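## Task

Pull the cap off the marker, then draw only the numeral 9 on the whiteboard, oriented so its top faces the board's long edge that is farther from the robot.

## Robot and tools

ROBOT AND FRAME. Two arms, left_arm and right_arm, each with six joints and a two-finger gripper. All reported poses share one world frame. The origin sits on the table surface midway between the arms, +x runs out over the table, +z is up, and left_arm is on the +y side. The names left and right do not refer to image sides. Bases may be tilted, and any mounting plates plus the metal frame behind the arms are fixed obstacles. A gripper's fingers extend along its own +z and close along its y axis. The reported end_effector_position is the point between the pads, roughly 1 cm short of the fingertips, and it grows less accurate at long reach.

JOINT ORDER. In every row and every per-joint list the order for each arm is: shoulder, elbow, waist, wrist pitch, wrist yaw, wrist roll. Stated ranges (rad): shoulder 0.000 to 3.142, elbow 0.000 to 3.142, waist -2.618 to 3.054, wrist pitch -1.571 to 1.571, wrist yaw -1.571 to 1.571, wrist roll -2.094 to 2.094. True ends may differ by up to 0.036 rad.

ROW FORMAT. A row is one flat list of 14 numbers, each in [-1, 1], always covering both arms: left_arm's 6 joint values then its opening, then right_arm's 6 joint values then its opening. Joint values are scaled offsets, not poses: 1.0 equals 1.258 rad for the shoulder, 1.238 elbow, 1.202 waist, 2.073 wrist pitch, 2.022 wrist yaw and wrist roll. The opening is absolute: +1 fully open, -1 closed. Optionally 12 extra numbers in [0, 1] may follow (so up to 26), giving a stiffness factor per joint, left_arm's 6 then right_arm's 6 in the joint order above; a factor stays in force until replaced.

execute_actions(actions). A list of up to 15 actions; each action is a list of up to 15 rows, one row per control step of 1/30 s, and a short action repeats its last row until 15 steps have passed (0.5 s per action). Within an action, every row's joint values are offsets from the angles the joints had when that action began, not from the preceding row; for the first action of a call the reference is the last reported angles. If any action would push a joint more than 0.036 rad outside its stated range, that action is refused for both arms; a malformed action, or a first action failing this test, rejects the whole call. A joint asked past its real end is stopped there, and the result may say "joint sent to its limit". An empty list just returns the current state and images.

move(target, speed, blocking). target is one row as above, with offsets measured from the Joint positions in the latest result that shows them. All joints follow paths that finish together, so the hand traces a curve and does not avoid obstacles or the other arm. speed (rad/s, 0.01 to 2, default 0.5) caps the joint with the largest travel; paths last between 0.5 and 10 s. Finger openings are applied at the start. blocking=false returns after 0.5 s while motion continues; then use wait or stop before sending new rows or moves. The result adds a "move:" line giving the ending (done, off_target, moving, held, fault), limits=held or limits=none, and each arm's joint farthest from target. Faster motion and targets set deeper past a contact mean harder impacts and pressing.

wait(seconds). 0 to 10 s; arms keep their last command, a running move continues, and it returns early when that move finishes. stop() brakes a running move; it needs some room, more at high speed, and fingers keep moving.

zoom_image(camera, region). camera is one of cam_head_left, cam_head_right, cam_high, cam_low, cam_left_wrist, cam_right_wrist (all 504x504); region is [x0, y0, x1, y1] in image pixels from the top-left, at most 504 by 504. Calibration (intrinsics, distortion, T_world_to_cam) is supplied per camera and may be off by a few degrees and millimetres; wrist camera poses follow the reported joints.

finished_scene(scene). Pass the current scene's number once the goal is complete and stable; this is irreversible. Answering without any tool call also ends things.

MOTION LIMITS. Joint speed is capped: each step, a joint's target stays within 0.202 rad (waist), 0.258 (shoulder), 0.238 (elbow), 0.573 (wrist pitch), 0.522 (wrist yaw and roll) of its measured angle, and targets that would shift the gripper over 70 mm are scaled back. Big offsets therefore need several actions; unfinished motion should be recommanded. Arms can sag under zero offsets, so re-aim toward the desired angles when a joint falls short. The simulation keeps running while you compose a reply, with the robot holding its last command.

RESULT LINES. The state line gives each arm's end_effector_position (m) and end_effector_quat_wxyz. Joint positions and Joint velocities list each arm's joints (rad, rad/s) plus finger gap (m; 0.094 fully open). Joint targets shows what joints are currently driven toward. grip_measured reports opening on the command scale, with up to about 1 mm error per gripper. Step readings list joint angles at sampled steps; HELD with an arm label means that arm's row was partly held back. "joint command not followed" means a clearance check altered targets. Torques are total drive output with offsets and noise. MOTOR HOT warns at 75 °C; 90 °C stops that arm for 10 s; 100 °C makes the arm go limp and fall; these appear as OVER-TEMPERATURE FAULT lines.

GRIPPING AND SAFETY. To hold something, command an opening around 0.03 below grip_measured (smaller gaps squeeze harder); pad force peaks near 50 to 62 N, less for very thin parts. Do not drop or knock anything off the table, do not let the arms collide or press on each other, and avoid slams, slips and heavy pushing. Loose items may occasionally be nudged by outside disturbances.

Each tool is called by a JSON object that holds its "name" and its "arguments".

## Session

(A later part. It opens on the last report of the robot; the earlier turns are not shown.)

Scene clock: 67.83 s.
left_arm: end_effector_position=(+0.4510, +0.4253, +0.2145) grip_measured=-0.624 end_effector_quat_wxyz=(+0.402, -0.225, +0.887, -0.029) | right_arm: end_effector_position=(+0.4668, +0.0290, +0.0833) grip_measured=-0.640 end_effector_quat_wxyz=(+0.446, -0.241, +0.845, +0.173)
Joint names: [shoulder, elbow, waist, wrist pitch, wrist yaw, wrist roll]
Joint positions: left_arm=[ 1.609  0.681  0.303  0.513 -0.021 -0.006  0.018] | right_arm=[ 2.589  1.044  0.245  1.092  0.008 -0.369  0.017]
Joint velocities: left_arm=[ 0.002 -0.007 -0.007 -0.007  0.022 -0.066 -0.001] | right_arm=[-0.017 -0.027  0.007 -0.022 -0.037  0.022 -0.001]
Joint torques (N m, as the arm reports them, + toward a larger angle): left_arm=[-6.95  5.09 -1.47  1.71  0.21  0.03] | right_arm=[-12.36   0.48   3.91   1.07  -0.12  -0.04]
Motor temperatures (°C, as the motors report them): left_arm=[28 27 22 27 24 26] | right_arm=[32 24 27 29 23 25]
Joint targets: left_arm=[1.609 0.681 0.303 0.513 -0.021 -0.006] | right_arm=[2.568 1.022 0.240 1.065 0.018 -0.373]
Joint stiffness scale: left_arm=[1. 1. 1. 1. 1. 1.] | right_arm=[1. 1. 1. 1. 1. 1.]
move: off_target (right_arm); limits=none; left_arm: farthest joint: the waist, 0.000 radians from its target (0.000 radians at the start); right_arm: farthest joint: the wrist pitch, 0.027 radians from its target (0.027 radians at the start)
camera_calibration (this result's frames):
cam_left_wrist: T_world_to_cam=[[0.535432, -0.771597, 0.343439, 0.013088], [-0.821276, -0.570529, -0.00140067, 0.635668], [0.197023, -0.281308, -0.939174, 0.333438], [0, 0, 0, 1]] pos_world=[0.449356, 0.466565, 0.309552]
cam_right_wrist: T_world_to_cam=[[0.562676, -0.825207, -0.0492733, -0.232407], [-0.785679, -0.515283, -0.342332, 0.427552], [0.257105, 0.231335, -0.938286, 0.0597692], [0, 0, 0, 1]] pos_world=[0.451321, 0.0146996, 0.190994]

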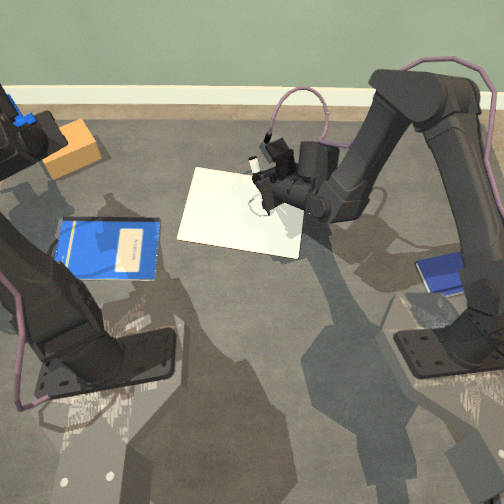

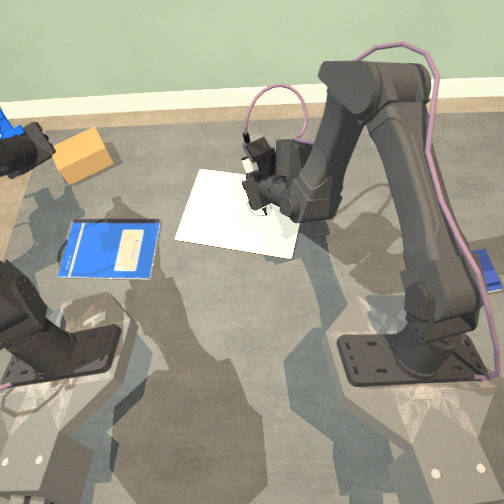

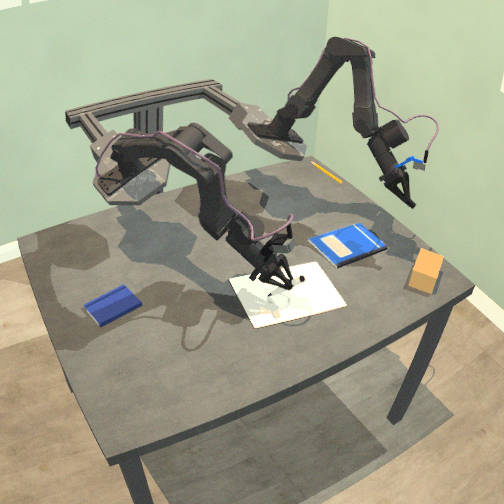

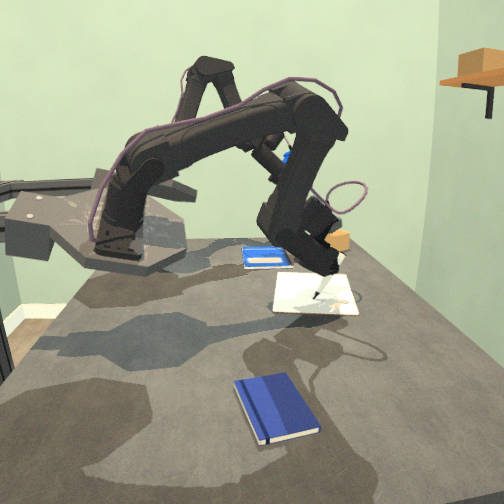

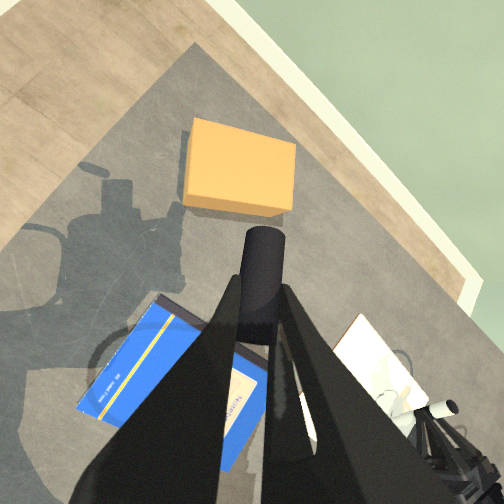

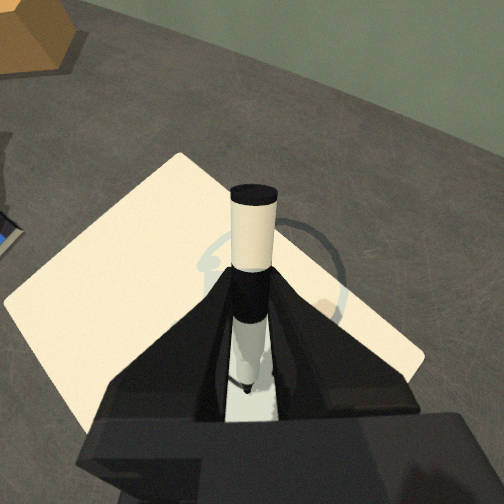

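{"name": "execute_actions", "arguments": {"actions": []}}

Scene clock: 69.03 s.
left_arm: end_effector_position=(+0.4510, +0.4253, +0.2145) grip_measured=-0.624 end_effector_quat_wxyz=(+0.402, -0.225, +0.887, -0.029) | right_arm: end_effector_position=(+0.4668, +0.0290, +0.0833) grip_measured=-0.640 end_effector_quat_wxyz=(+0.446, -0.241, +0.845, +0.173)
Joint names: [shoulder, elbow, waist, wrist pitch, wrist yaw, wrist roll]
Joint positions: left_arm=[ 1.609  0.681  0.303  0.513 -0.021 -0.006  0.018] | right_arm=[ 2.589  1.044  0.245  1.092  0.008 -0.369  0.017]
Joint velocities: left_arm=[-0.002 -0.002  0.002 -0.007  0.007 -0.095  0.001] | right_arm=[-0.002  0.012  0.002  0.007  0.051 -0.037 -0.   ]
Joint torques (N m, as the arm reports them, + toward a larger angle): left_arm=[-6.92  5.04 -1.48  1.7   0.21  0.02] | right_arm=[-12.39   0.53   4.02   1.06  -0.12  -0.03]
Motor temperatures (°C, as the motors report them): left_arm=[28 27 22 27 24 26] | right_arm=[32 24 27 29 23 25]
Joint targets: left_arm=[1.609 0.681 0.303 0.513 -0.021 -0.006] | right_arm=[2.568 1.022 0.240 1.065 0.018 -0.373]
Joint stiffness scale: left_arm=[1. 1. 1. 1. 1. 1.] | right_arm=[1. 1. 1. 1. 1. 1.]
camera_calibration (this result's frames):
cam_left_wrist: T_world_to_cam=[[0.535432, -0.771597, 0.343439, 0.013088], [-0.821276, -0.570529, -0.00140067, 0.635668], [0.197023, -0.281308, -0.939174, 0.333438], [0, 0, 0, 1]] pos_world=[0.449356, 0.466565, 0.309552]
cam_right_wrist: T_world_to_cam=[[0.562676, -0.825207, -0.0492733, -0.232407], [-0.785679, -0.515283, -0.342332, 0.427552], [0.257105, 0.231335, -0.938286, 0.0597692], [0, 0, 0, 1]] pos_world=[0.451321, 0.0146996, 0.190994]

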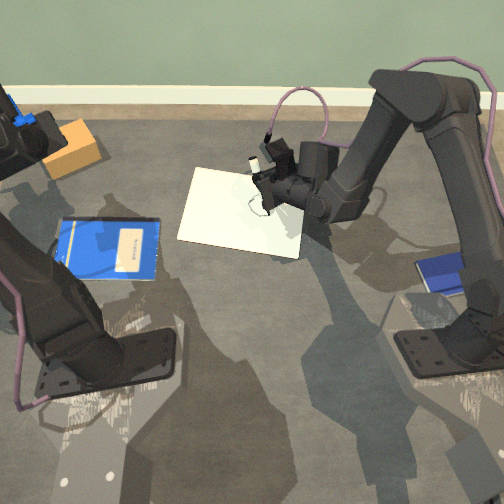

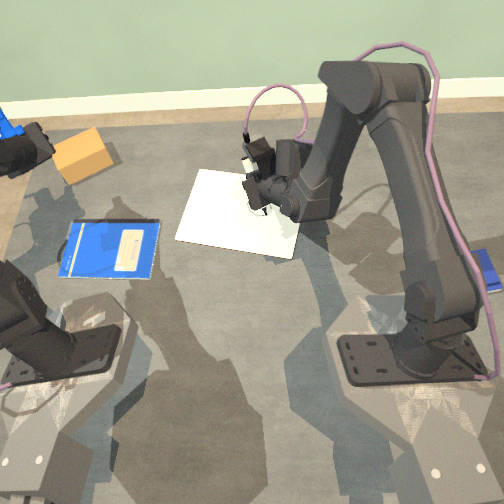

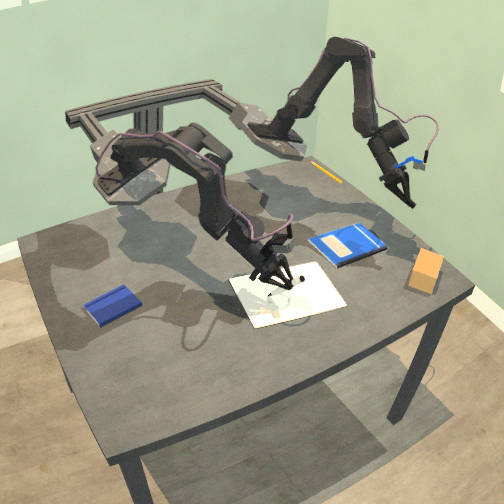

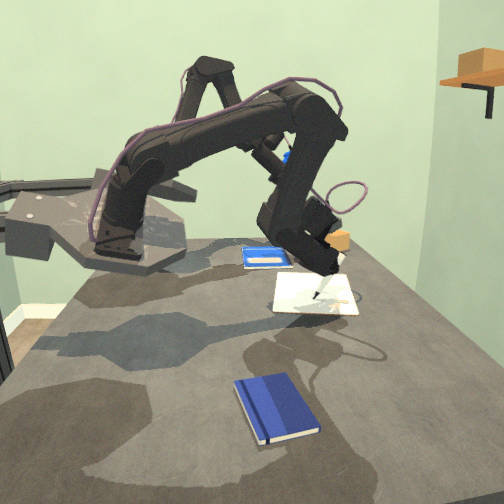

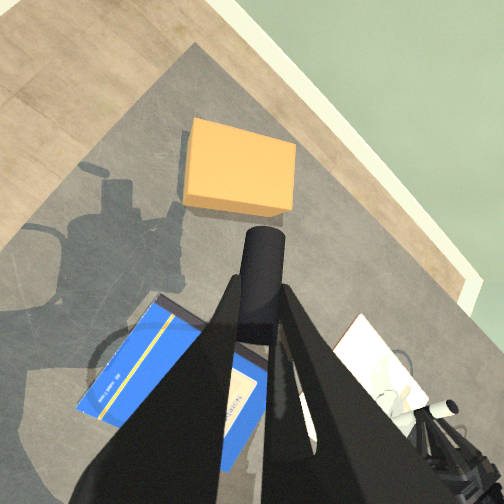

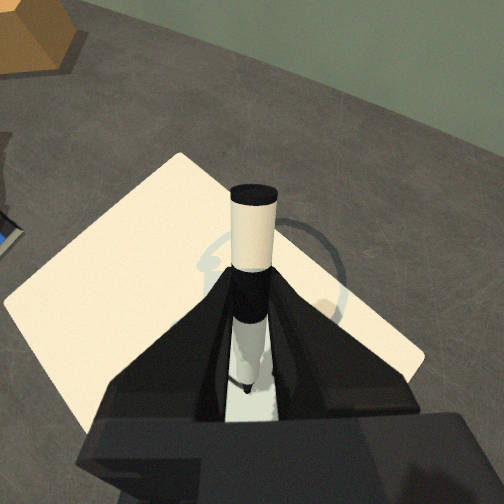

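{"name": "move", "arguments": {"target": [0,0,0,0,0,0,-0.68,-0.035,0.049,-0.035,-0.047,0,0,-0.69], "speed": 0.2}}

{"name": "zoom_image", "arguments": {"camera": "cam_head_left", "region": [220,150,320,250]}}

{"name": "zoom_image", "arguments": {"camera": "cam_high", "region": [240,260,340,330]}}

Scene clock: 70.17 s.
left_arm: end_effector_position=(+0.4510, +0.4253, +0.2145) grip_measured=-0.624 end_effector_quat_wxyz=(+0.402, -0.225, +0.887, -0.029) | right_arm: end_effector_position=(+0.4847, +0.0155, +0.0810) grip_measured=-0.640 end_effector_quat_wxyz=(+0.438, -0.229, +0.853, +0.169)
Joint names: [shoulder, elbow, waist, wrist pitch, wrist yaw, wrist roll]
Joint positions: left_arm=[ 1.609  0.681  0.303  0.513 -0.021 -0.006  0.018] | right_arm=[ 2.568  1.085  0.206  1.019 -0.005 -0.363  0.017]
Joint velocities: left_arm=[-0.002  0.002 -0.002  0.066 -0.095 -0.007  0.   ] | right_arm=[ 0.002  0.007 -0.002 -0.081 -0.022  0.037  0.001]
Joint torques (N m, as the arm reports them, + toward a larger angle): left_arm=[-6.97  5.06 -1.48  1.7   0.22  0.03] | right_arm=[-12.74   4.41   4.07   1.06  -0.06  -0.06]
Motor temperatures (°C, as the motors report them): left_arm=[28 27 22 27 24 26] | right_arm=[33 24 27 29 23 25]
Joint targets: left_arm=[1.609 0.681 0.303 0.513 -0.021 -0.006] | right_arm=[2.545 1.105 0.203 0.995 0.008 -0.369]
Joint stiffness scale: left_arm=[1. 1. 1. 1. 1. 1.] | right_arm=[1. 1. 1. 1. 1. 1.]
move: off_target (right_arm); limits=none; left_arm: farthest joint: the waist, 0.000 radians from its target (0.000 radians at the start); right_arm: farthest joint: the wrist pitch, 0.025 radians from its target (0.098 radians at the start)
camera_calibration (this result's frames):
cam_left_wrist: T_world_to_cam=[[0.535432, -0.771597, 0.343439, 0.013088], [-0.821276, -0.570529, -0.00140067, 0.635668], [0.197023, -0.281308, -0.939174, 0.333438], [0, 0, 0, 1]] pos_world=[0.449356, 0.466565, 0.309552]
cam_right_wrist: T_world_to_cam=[[0.540291, -0.839333, -0.0600535, -0.241793], [-0.806151, -0.495826, -0.322921, 0.441904], [0.241262, 0.222883, -0.944519, 0.064387], [0, 0, 0, 1]] pos_world=[0.471345, 0.00181174, 0.188994]

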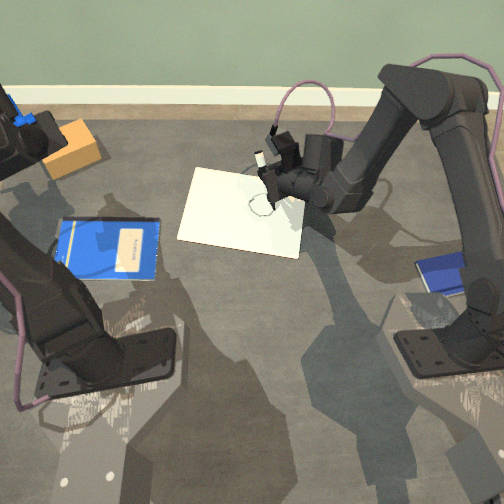

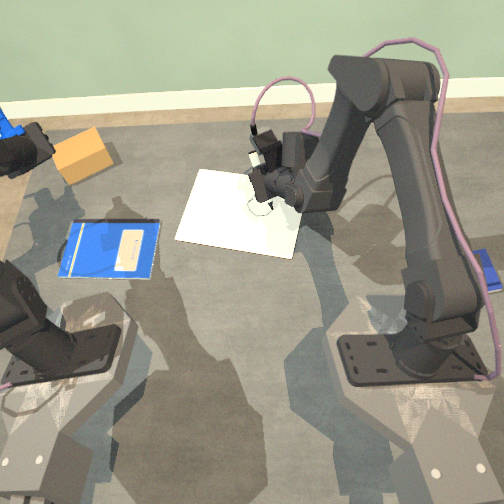

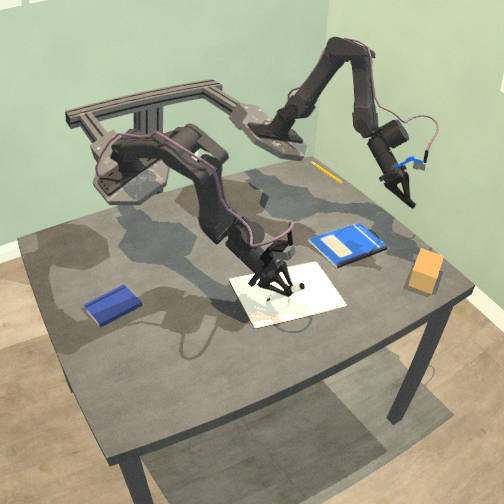

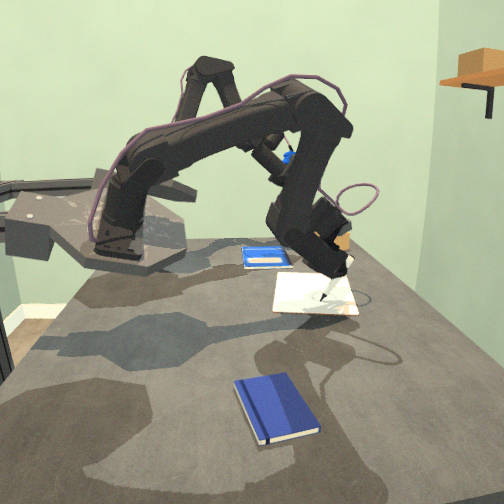

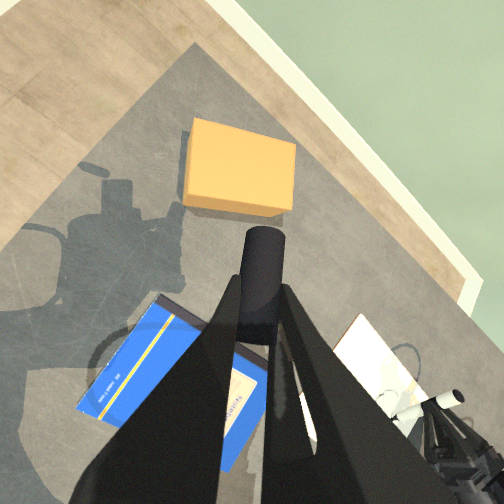

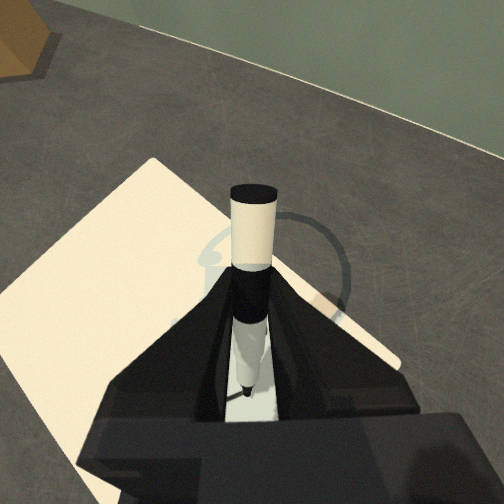

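Region (220, 150, 320, 250) of cam_head_left's 504x504 image, scaled by 5.040, with more detail than that image has.

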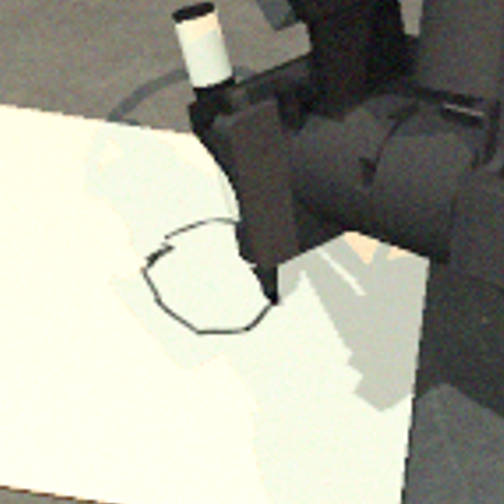

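Region (240, 260, 340, 330) of cam_high's 504x504 image, scaled by 5.040, with more detail than that image has; it fills the top 353 rows of this view, and the rest is white.

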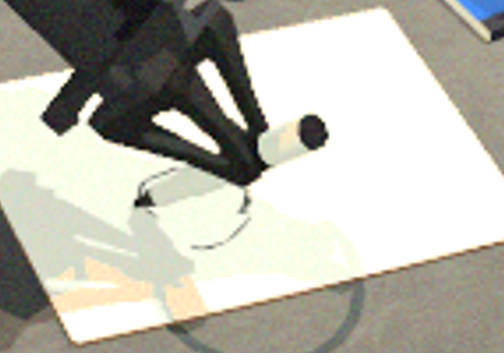

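{"name": "move", "arguments": {"target": [0,0,0,0,0,0,-0.68,-0.006,0.098,0.017,-0.053,0,0,-0.69], "speed": 0.2}}

{"name": "zoom_image", "arguments": {"camera": "cam_head_left", "region": [220,150,320,250]}}

{"name": "zoom_image", "arguments": {"camera": "cam_high", "region": [240,260,340,330]}}

Scene clock: 71.73 s.
left_arm: end_effector_position=(+0.4510, +0.4253, +0.2145) grip_measured=-0.624 end_effector_quat_wxyz=(+0.402, -0.225, +0.887, -0.029) | right_arm: end_effector_position=(+0.5065, +0.0218, +0.0831) grip_measured=-0.640 end_effector_quat_wxyz=(+0.433, -0.229, +0.855, +0.168)
Joint names: [shoulder, elbow, waist, wrist pitch, wrist yaw, wrist roll]
Joint positions: left_arm=[ 1.609  0.681  0.303  0.513 -0.021 -0.006  0.018] | right_arm=[ 2.568  1.183  0.206  0.91  -0.001 -0.362  0.017]
Joint velocities: left_arm=[-0.007 -0.007  0.007  0.022  0.022 -0.066 -0.001] | right_arm=[-0.017  0.012  0.017 -0.022  0.022 -0.095 -0.001]
Joint torques (N m, as the arm reports them, + toward a larger angle): left_arm=[-6.98  5.05 -1.47  1.71  0.22  0.03] | right_arm=[-12.06   5.17   6.43   1.3   -0.26   0.02]
Motor temperatures (°C, as the motors report them): left_arm=[28 27 22 27 24 26] | right_arm=[33 24 27 29 23 25]
Joint targets: left_arm=[1.609 0.681 0.303 0.513 -0.021 -0.006] | right_arm=[2.560 1.206 0.227 0.909 -0.005 -0.362]
Joint stiffness scale: left_arm=[1. 1. 1. 1. 1. 1.] | right_arm=[1. 1. 1. 1. 1. 1.]
move: off_target (right_arm); limits=none; left_arm: farthest joint: the waist, 0.000 radians from its target (0.000 radians at the start); right_arm: farthest joint: the elbow, 0.023 radians from its target (0.122 radians at the start)
camera_calibration (this result's frames):
cam_left_wrist: T_world_to_cam=[[0.535432, -0.771597, 0.343439, 0.013088], [-0.821276, -0.570529, -0.00140067, 0.635668], [0.197023, -0.281308, -0.939174, 0.333438], [0, 0, 0, 1]] pos_world=[0.449356, 0.466565, 0.309552]
cam_right_wrist: T_world_to_cam=[[0.540407, -0.839195, -0.0609254, -0.248182], [-0.808976, -0.498307, -0.311846, 0.463889], [0.23134, 0.217811, -0.948177, 0.0651564], [0, 0, 0, 1]] pos_world=[0.494321, 0.00869475, 0.191321]

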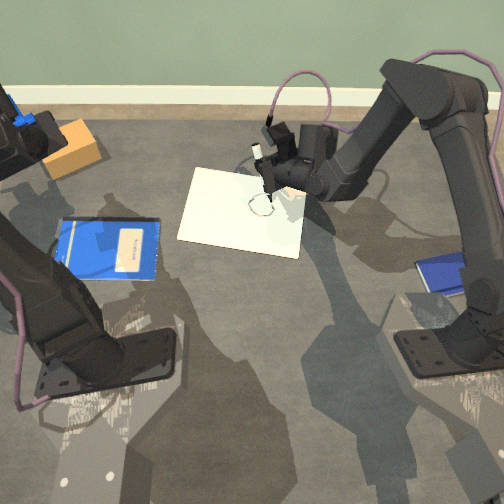

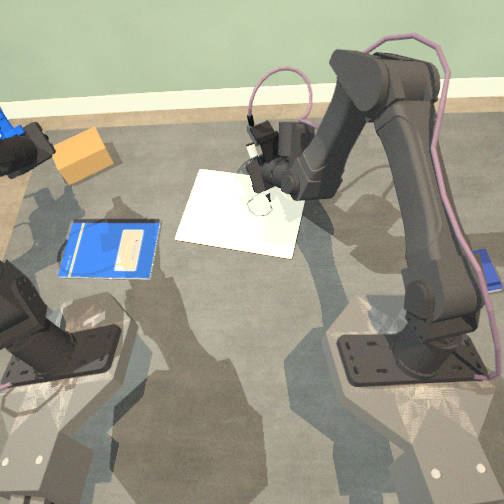

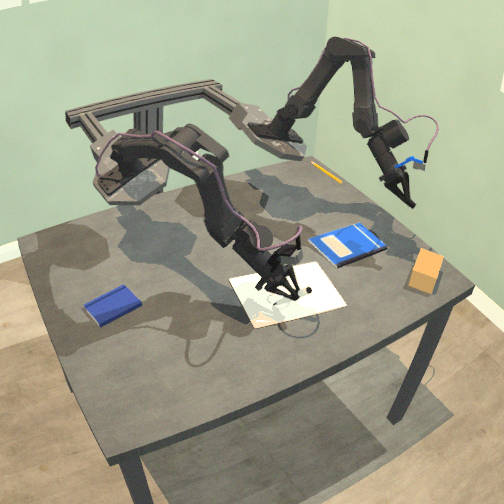

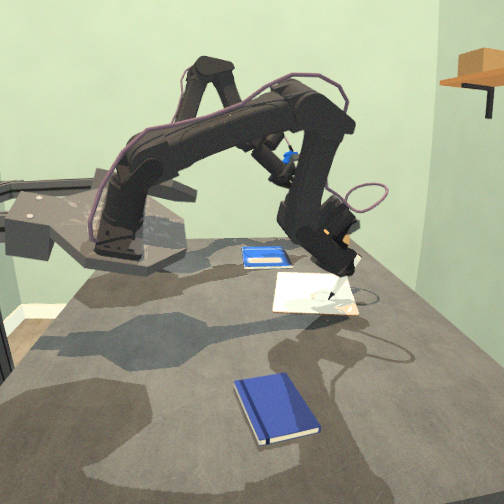

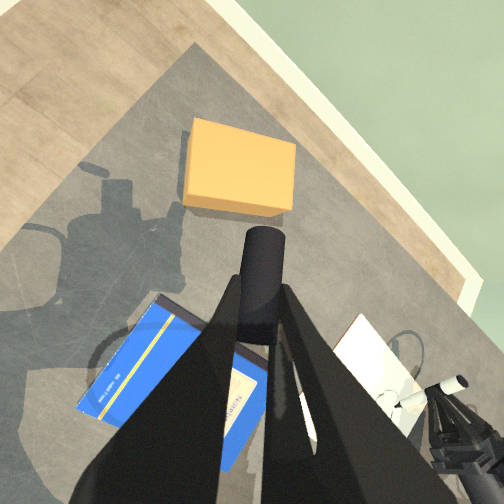

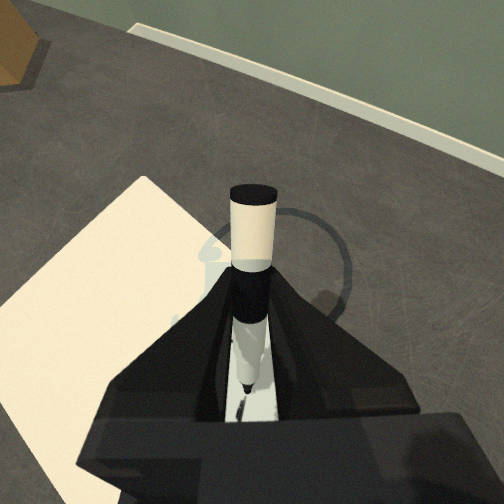

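Region (220, 150, 320, 250) of cam_head_left's 504x504 image, scaled by 5.040, with more detail than that image has.

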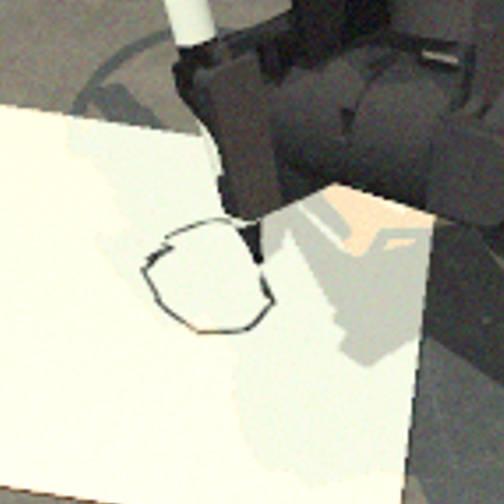

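Region (240, 260, 340, 330) of cam_high's 504x504 image, scaled by 5.040, with more detail than that image has; it fills the top 353 rows of this view, and the rest is white.

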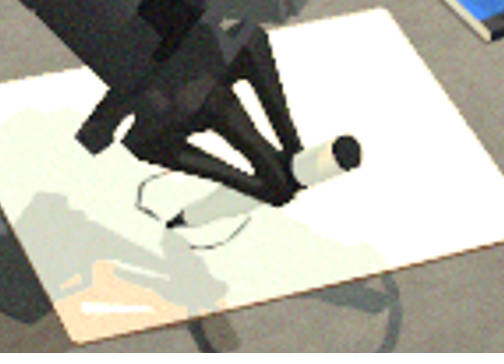

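{"name": "move", "arguments": {"target": [0,0,0,0,0,0,-0.68,0.019,0.075,0.024,-0.02,0,0,-0.69], "speed": 0.2}}

{"name": "zoom_image", "arguments": {"camera": "cam_head_left", "region": [220,150,320,250]}}

{"name": "zoom_image", "arguments": {"camera": "cam_high", "region": [240,260,340,330]}}

Scene clock: 73.10 s.
left_arm: end_effector_position=(+0.4510, +0.4253, +0.2145) grip_measured=-0.624 end_effector_quat_wxyz=(+0.402, -0.225, +0.887, -0.029) | right_arm: end_effector_position=(+0.5198, +0.0320, +0.0864) grip_measured=-0.640 end_effector_quat_wxyz=(+0.437, -0.231, +0.852, +0.169)
Joint names: [shoulder, elbow, waist, wrist pitch, wrist yaw, wrist roll]
Joint positions: left_arm=[ 1.609  0.681  0.303  0.513 -0.021 -0.006  0.018] | right_arm=[ 2.584  1.253  0.218  0.864  0.004 -0.362  0.017]
Joint velocities: left_arm=[-0.002  0.012  0.012 -0.081  0.037  0.051 -0.   ] | right_arm=[-0.007  0.022 -0.002  0.037  0.037 -0.066  0.   ]
Joint torques (N m, as the arm reports them, + toward a larger angle): left_arm=[-6.98  5.03 -1.48  1.7   0.22  0.02] | right_arm=[-11.13   5.49   6.25   1.35  -0.29   0.02]
Motor temperatures (°C, as the motors report them): left_arm=[28 27 22 28 24 26] | right_arm=[33 24 27 29 23 25]
Joint targets: left_arm=[1.609 0.681 0.303 0.513 -0.021 -0.006] | right_arm=[2.592 1.276 0.235 0.868 -0.001 -0.362]
Joint stiffness scale: left_arm=[1. 1. 1. 1. 1. 1.] | right_arm=[1. 1. 1. 1. 1. 1.]
move: off_target (right_arm); limits=none; left_arm: farthest joint: the waist, 0.000 radians from its target (0.000 radians at the start); right_arm: farthest joint: the elbow, 0.023 radians from its target (0.093 radians at the start)
camera_calibration (this result's frames):
cam_left_wrist: T_world_to_cam=[[0.535432, -0.771597, 0.343439, 0.013088], [-0.821276, -0.570529, -0.00140067, 0.635668], [0.197023, -0.281308, -0.939174, 0.333438], [0, 0, 0, 1]] pos_world=[0.449356, 0.466565, 0.309552]
cam_right_wrist: T_world_to_cam=[[0.544312, -0.83688, -0.057941, -0.249004], [-0.803777, -0.500516, -0.321599, 0.478904], [0.240139, 0.221622, -0.945102, 0.0580776], [0, 0, 0, 1]] pos_world=[0.506521, 0.018442, 0.194477]

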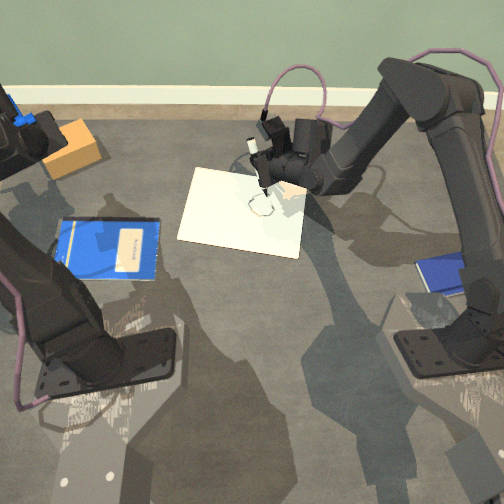

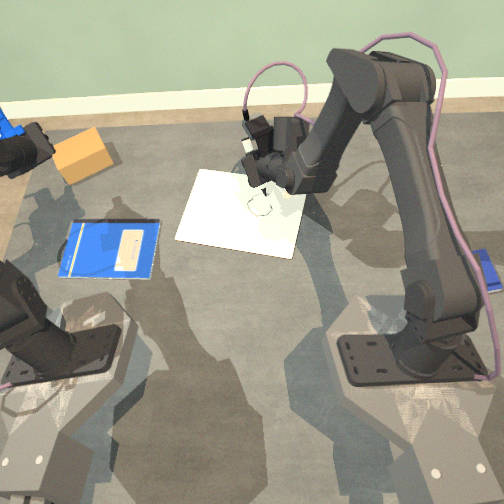

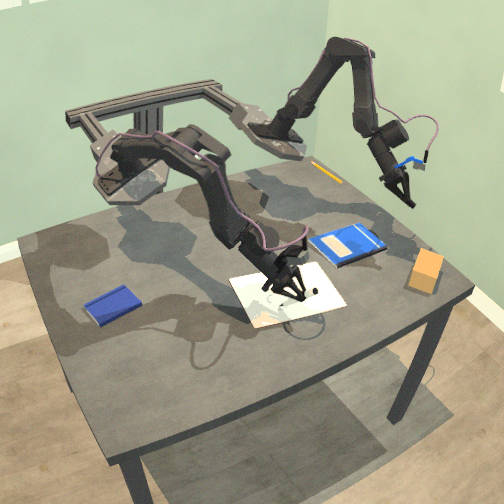

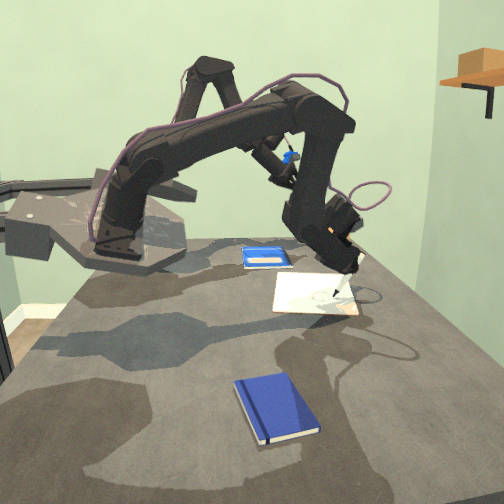

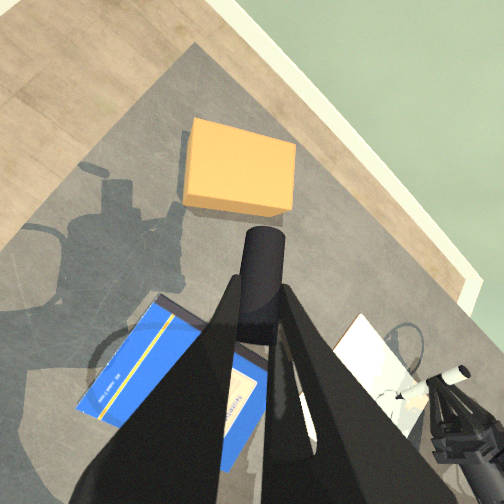

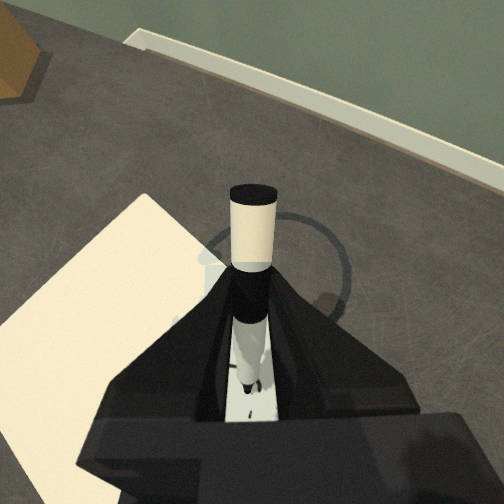

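Region (220, 150, 320, 250) of cam_head_left's 504x504 image, scaled by 5.040, with more detail than that image has.

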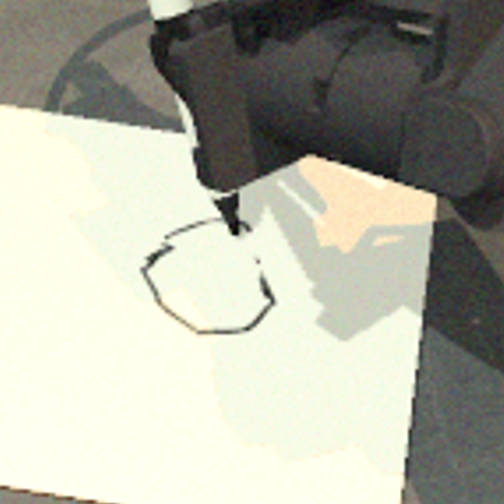

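Region (240, 260, 340, 330) of cam_high's 504x504 image, scaled by 5.040, with more detail than that image has; it fills the top 353 rows of this view, and the rest is white.

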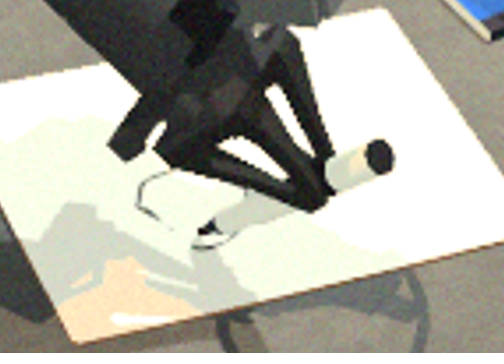

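{"name": "move", "arguments": {"target": [0,0,0,0,0,0,-0.68,0.024,0.024,-0.012,0.002,0,0,-0.69], "speed": 0.1}}

{"name": "zoom_image", "arguments": {"camera": "cam_head_left", "region": [220,150,320,250]}}

Scene clock: 74.27 s.
left_arm: end_effector_position=(+0.4510, +0.4253, +0.2145) grip_measured=-0.624 end_effector_quat_wxyz=(+0.402, -0.225, +0.887, -0.029) | right_arm: end_effector_position=(+0.5224, +0.0268, +0.0820) grip_measured=-0.640 end_effector_quat_wxyz=(+0.437, -0.226, +0.855, +0.164)
Joint names: [shoulder, elbow, waist, wrist pitch, wrist yaw, wrist roll]
Joint positions: left_arm=[ 1.609  0.681  0.303  0.513 -0.021 -0.006  0.018] | right_arm=[ 2.593  1.26   0.207  0.87   0.007 -0.362  0.017]
Joint velocities: left_arm=[-0.002  0.007 -0.012  0.037 -0.037 -0.007  0.   ] | right_arm=[-0.017 -0.012 -0.002  0.022  0.051 -0.051 -0.   ]
Joint torques (N m, as the arm reports them, + toward a larger angle): left_arm=[-6.95  5.12 -1.5   1.69  0.2   0.03] | right_arm=[-10.11   5.55   4.39   1.31  -0.27   0.  ]
Motor temperatures (°C, as the motors report them): left_arm=[28 27 22 28 24 26] | right_arm=[33 24 27 29 23 25]
Joint targets: left_arm=[1.609 0.681 0.303 0.513 -0.021 -0.006] | right_arm=[2.614 1.283 0.203 0.868 0.003 -0.362]
Joint stiffness scale: left_arm=[1. 1. 1. 1. 1. 1.] | right_arm=[1. 1. 1. 1. 1. 1.]
move: off_target (right_arm); limits=none; left_arm: farthest joint: the waist, 0.000 radians from its target (0.000 radians at the start); right_arm: farthest joint: the elbow, 0.023 radians from its target (0.029 radians at the start)
camera_calibration (this result's frames):
cam_left_wrist: T_world_to_cam=[[0.535432, -0.771597, 0.343439, 0.013088], [-0.821276, -0.570529, -0.00140067, 0.635668], [0.197023, -0.281308, -0.939174, 0.333438], [0, 0, 0, 1]] pos_world=[0.449356, 0.466565, 0.309552]
cam_right_wrist: T_world_to_cam=[[0.533036, -0.844322, -0.0547118, -0.249193], [-0.810713, -0.491175, -0.318577, 0.480113], [0.242108, 0.214169, -0.946317, 0.0537228], [0, 0, 0, 1]] pos_world=[0.509056, 0.0139147, 0.190158]

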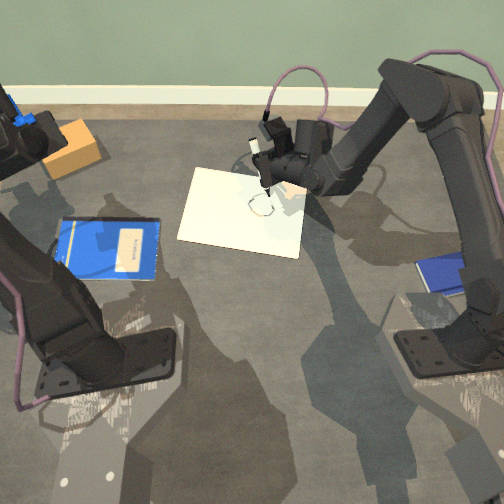

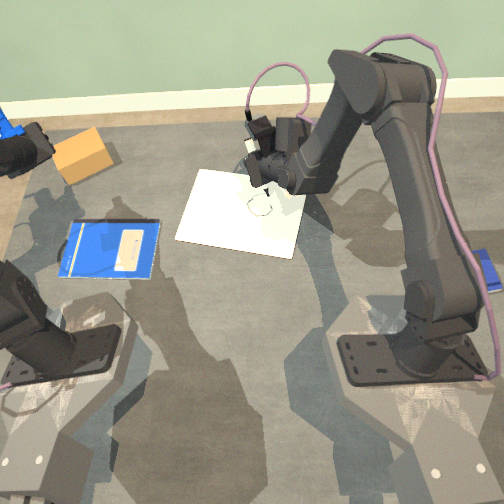

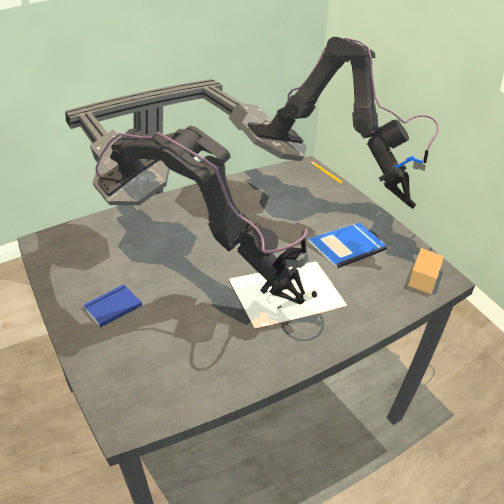

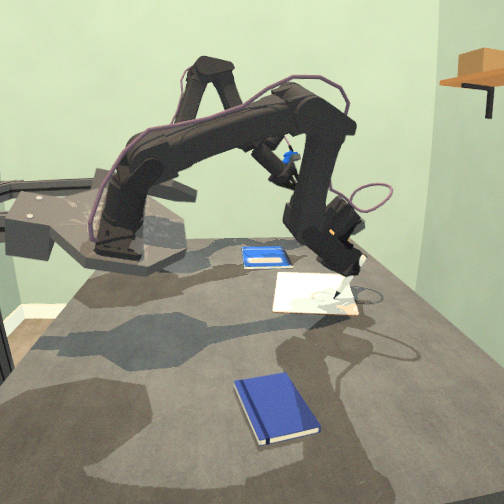

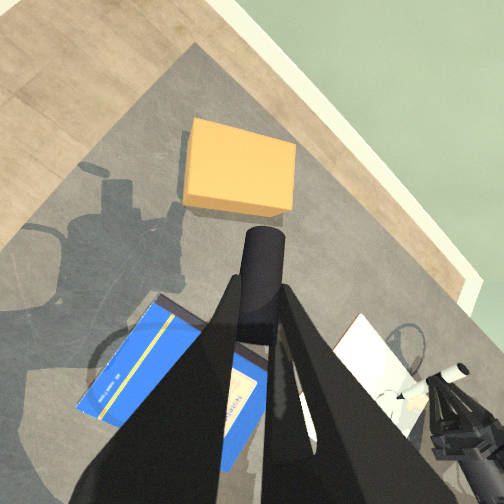

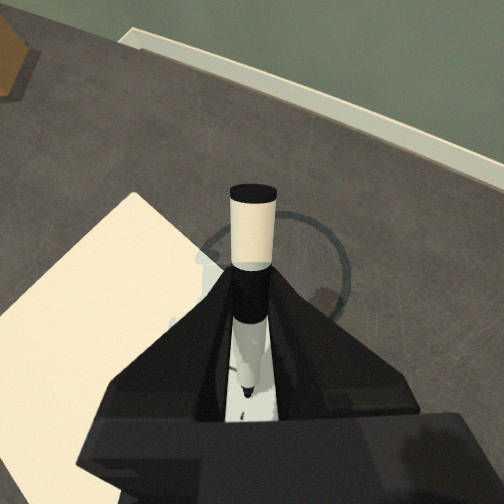

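Region (220, 150, 320, 250) of cam_head_left's 504x504 image, scaled by 5.040, with more detail than that image has.

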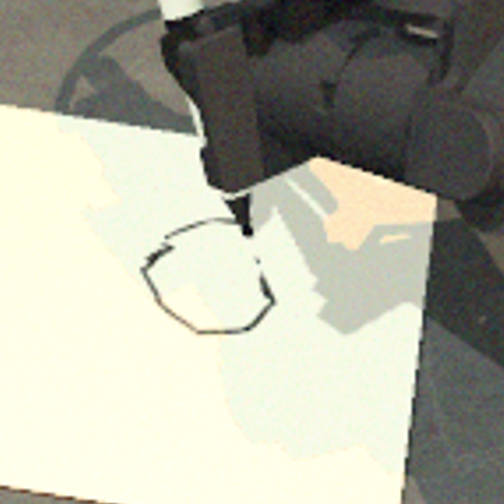

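{"name": "move", "arguments": {"target": [0,0,0,0,0,0,-0.68,-0.022,-0.081,-0.003,0.036,0,0,-0.69], "speed": 0.2}}

Scene clock: 75.53 s.
left_arm: end_effector_position=(+0.4510, +0.4253, +0.2145) grip_measured=-0.624 end_effector_quat_wxyz=(+0.402, -0.225, +0.887, -0.029) | right_arm: end_effector_position=(+0.5088, +0.0213, +0.0833) grip_measured=-0.640 end_effector_quat_wxyz=(+0.446, -0.223, +0.851, +0.164)
Joint names: [shoulder, elbow, waist, wrist pitch, wrist yaw, wrist roll]
Joint positions: left_arm=[ 1.609  0.681  0.303  0.513 -0.021 -0.006  0.018] | right_arm=[ 2.586  1.183  0.207  0.959  0.007 -0.362  0.017]
Joint velocities: left_arm=[ 0.007 -0.002  0.007 -0.051 -0.051 -0.022  0.001] | right_arm=[-0.007 -0.007 -0.012  0.051 -0.022  0.066  0.   ]
Joint torques (N m, as the arm reports them, + toward a larger angle): left_arm=[-6.97  5.04 -1.49  1.7   0.21  0.03] | right_arm=[-13.08   1.12   4.29   1.18  -0.21   0.01]
Motor temperatures (°C, as the motors report them): left_arm=[28 27 22 28 24 26] | right_arm=[33 24 27 29 23 25]
Joint targets: left_arm=[1.609 0.681 0.303 0.513 -0.021 -0.006] | right_arm=[2.566 1.159 0.203 0.944 0.007 -0.362]
Joint stiffness scale: left_arm=[1. 1. 1. 1. 1. 1.] | right_arm=[1. 1. 1. 1. 1. 1.]
move: off_target (right_arm); limits=none; left_arm: farthest joint: the waist, 0.000 radians from its target (0.000 radians at the start); right_arm: farthest joint: the elbow, 0.023 radians from its target (0.100 radians at the start)
camera_calibration (this result's frames):
cam_left_wrist: T_world_to_cam=[[0.535432, -0.771597, 0.343439, 0.013088], [-0.821276, -0.570529, -0.00140067, 0.635668], [0.197023, -0.281308, -0.939174, 0.333438], [0, 0, 0, 1]] pos_world=[0.449356, 0.466565, 0.309552]
cam_right_wrist: T_world_to_cam=[[0.527595, -0.847975, -0.0508156, -0.244013], [-0.808612, -0.482971, -0.335984, 0.467032], [0.260364, 0.218354, -0.940496, 0.0495064], [0, 0, 0, 1]] pos_world=[0.493498, 0.00783624, 0.191076]

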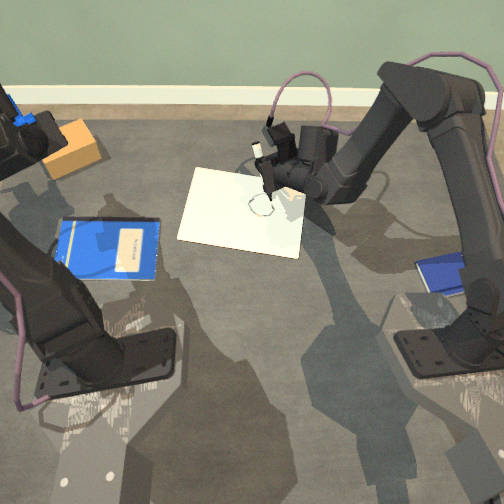

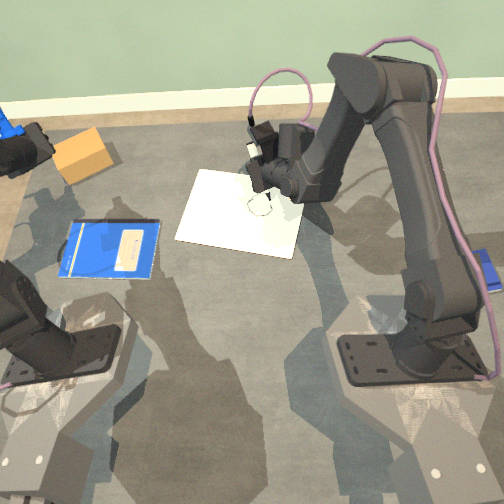

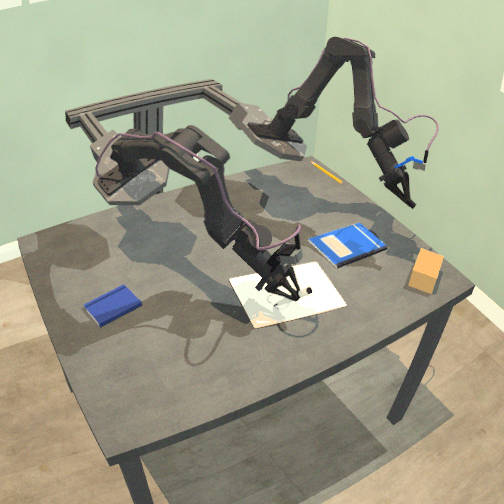

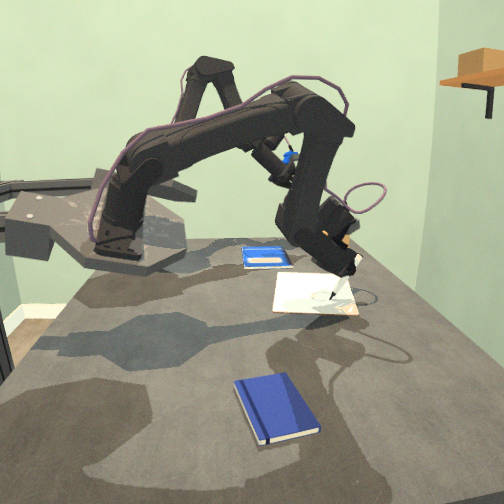

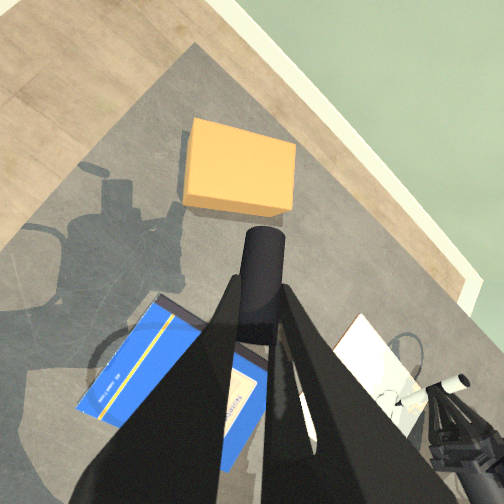

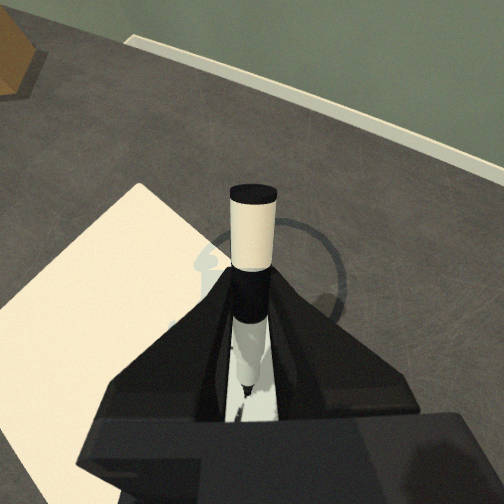

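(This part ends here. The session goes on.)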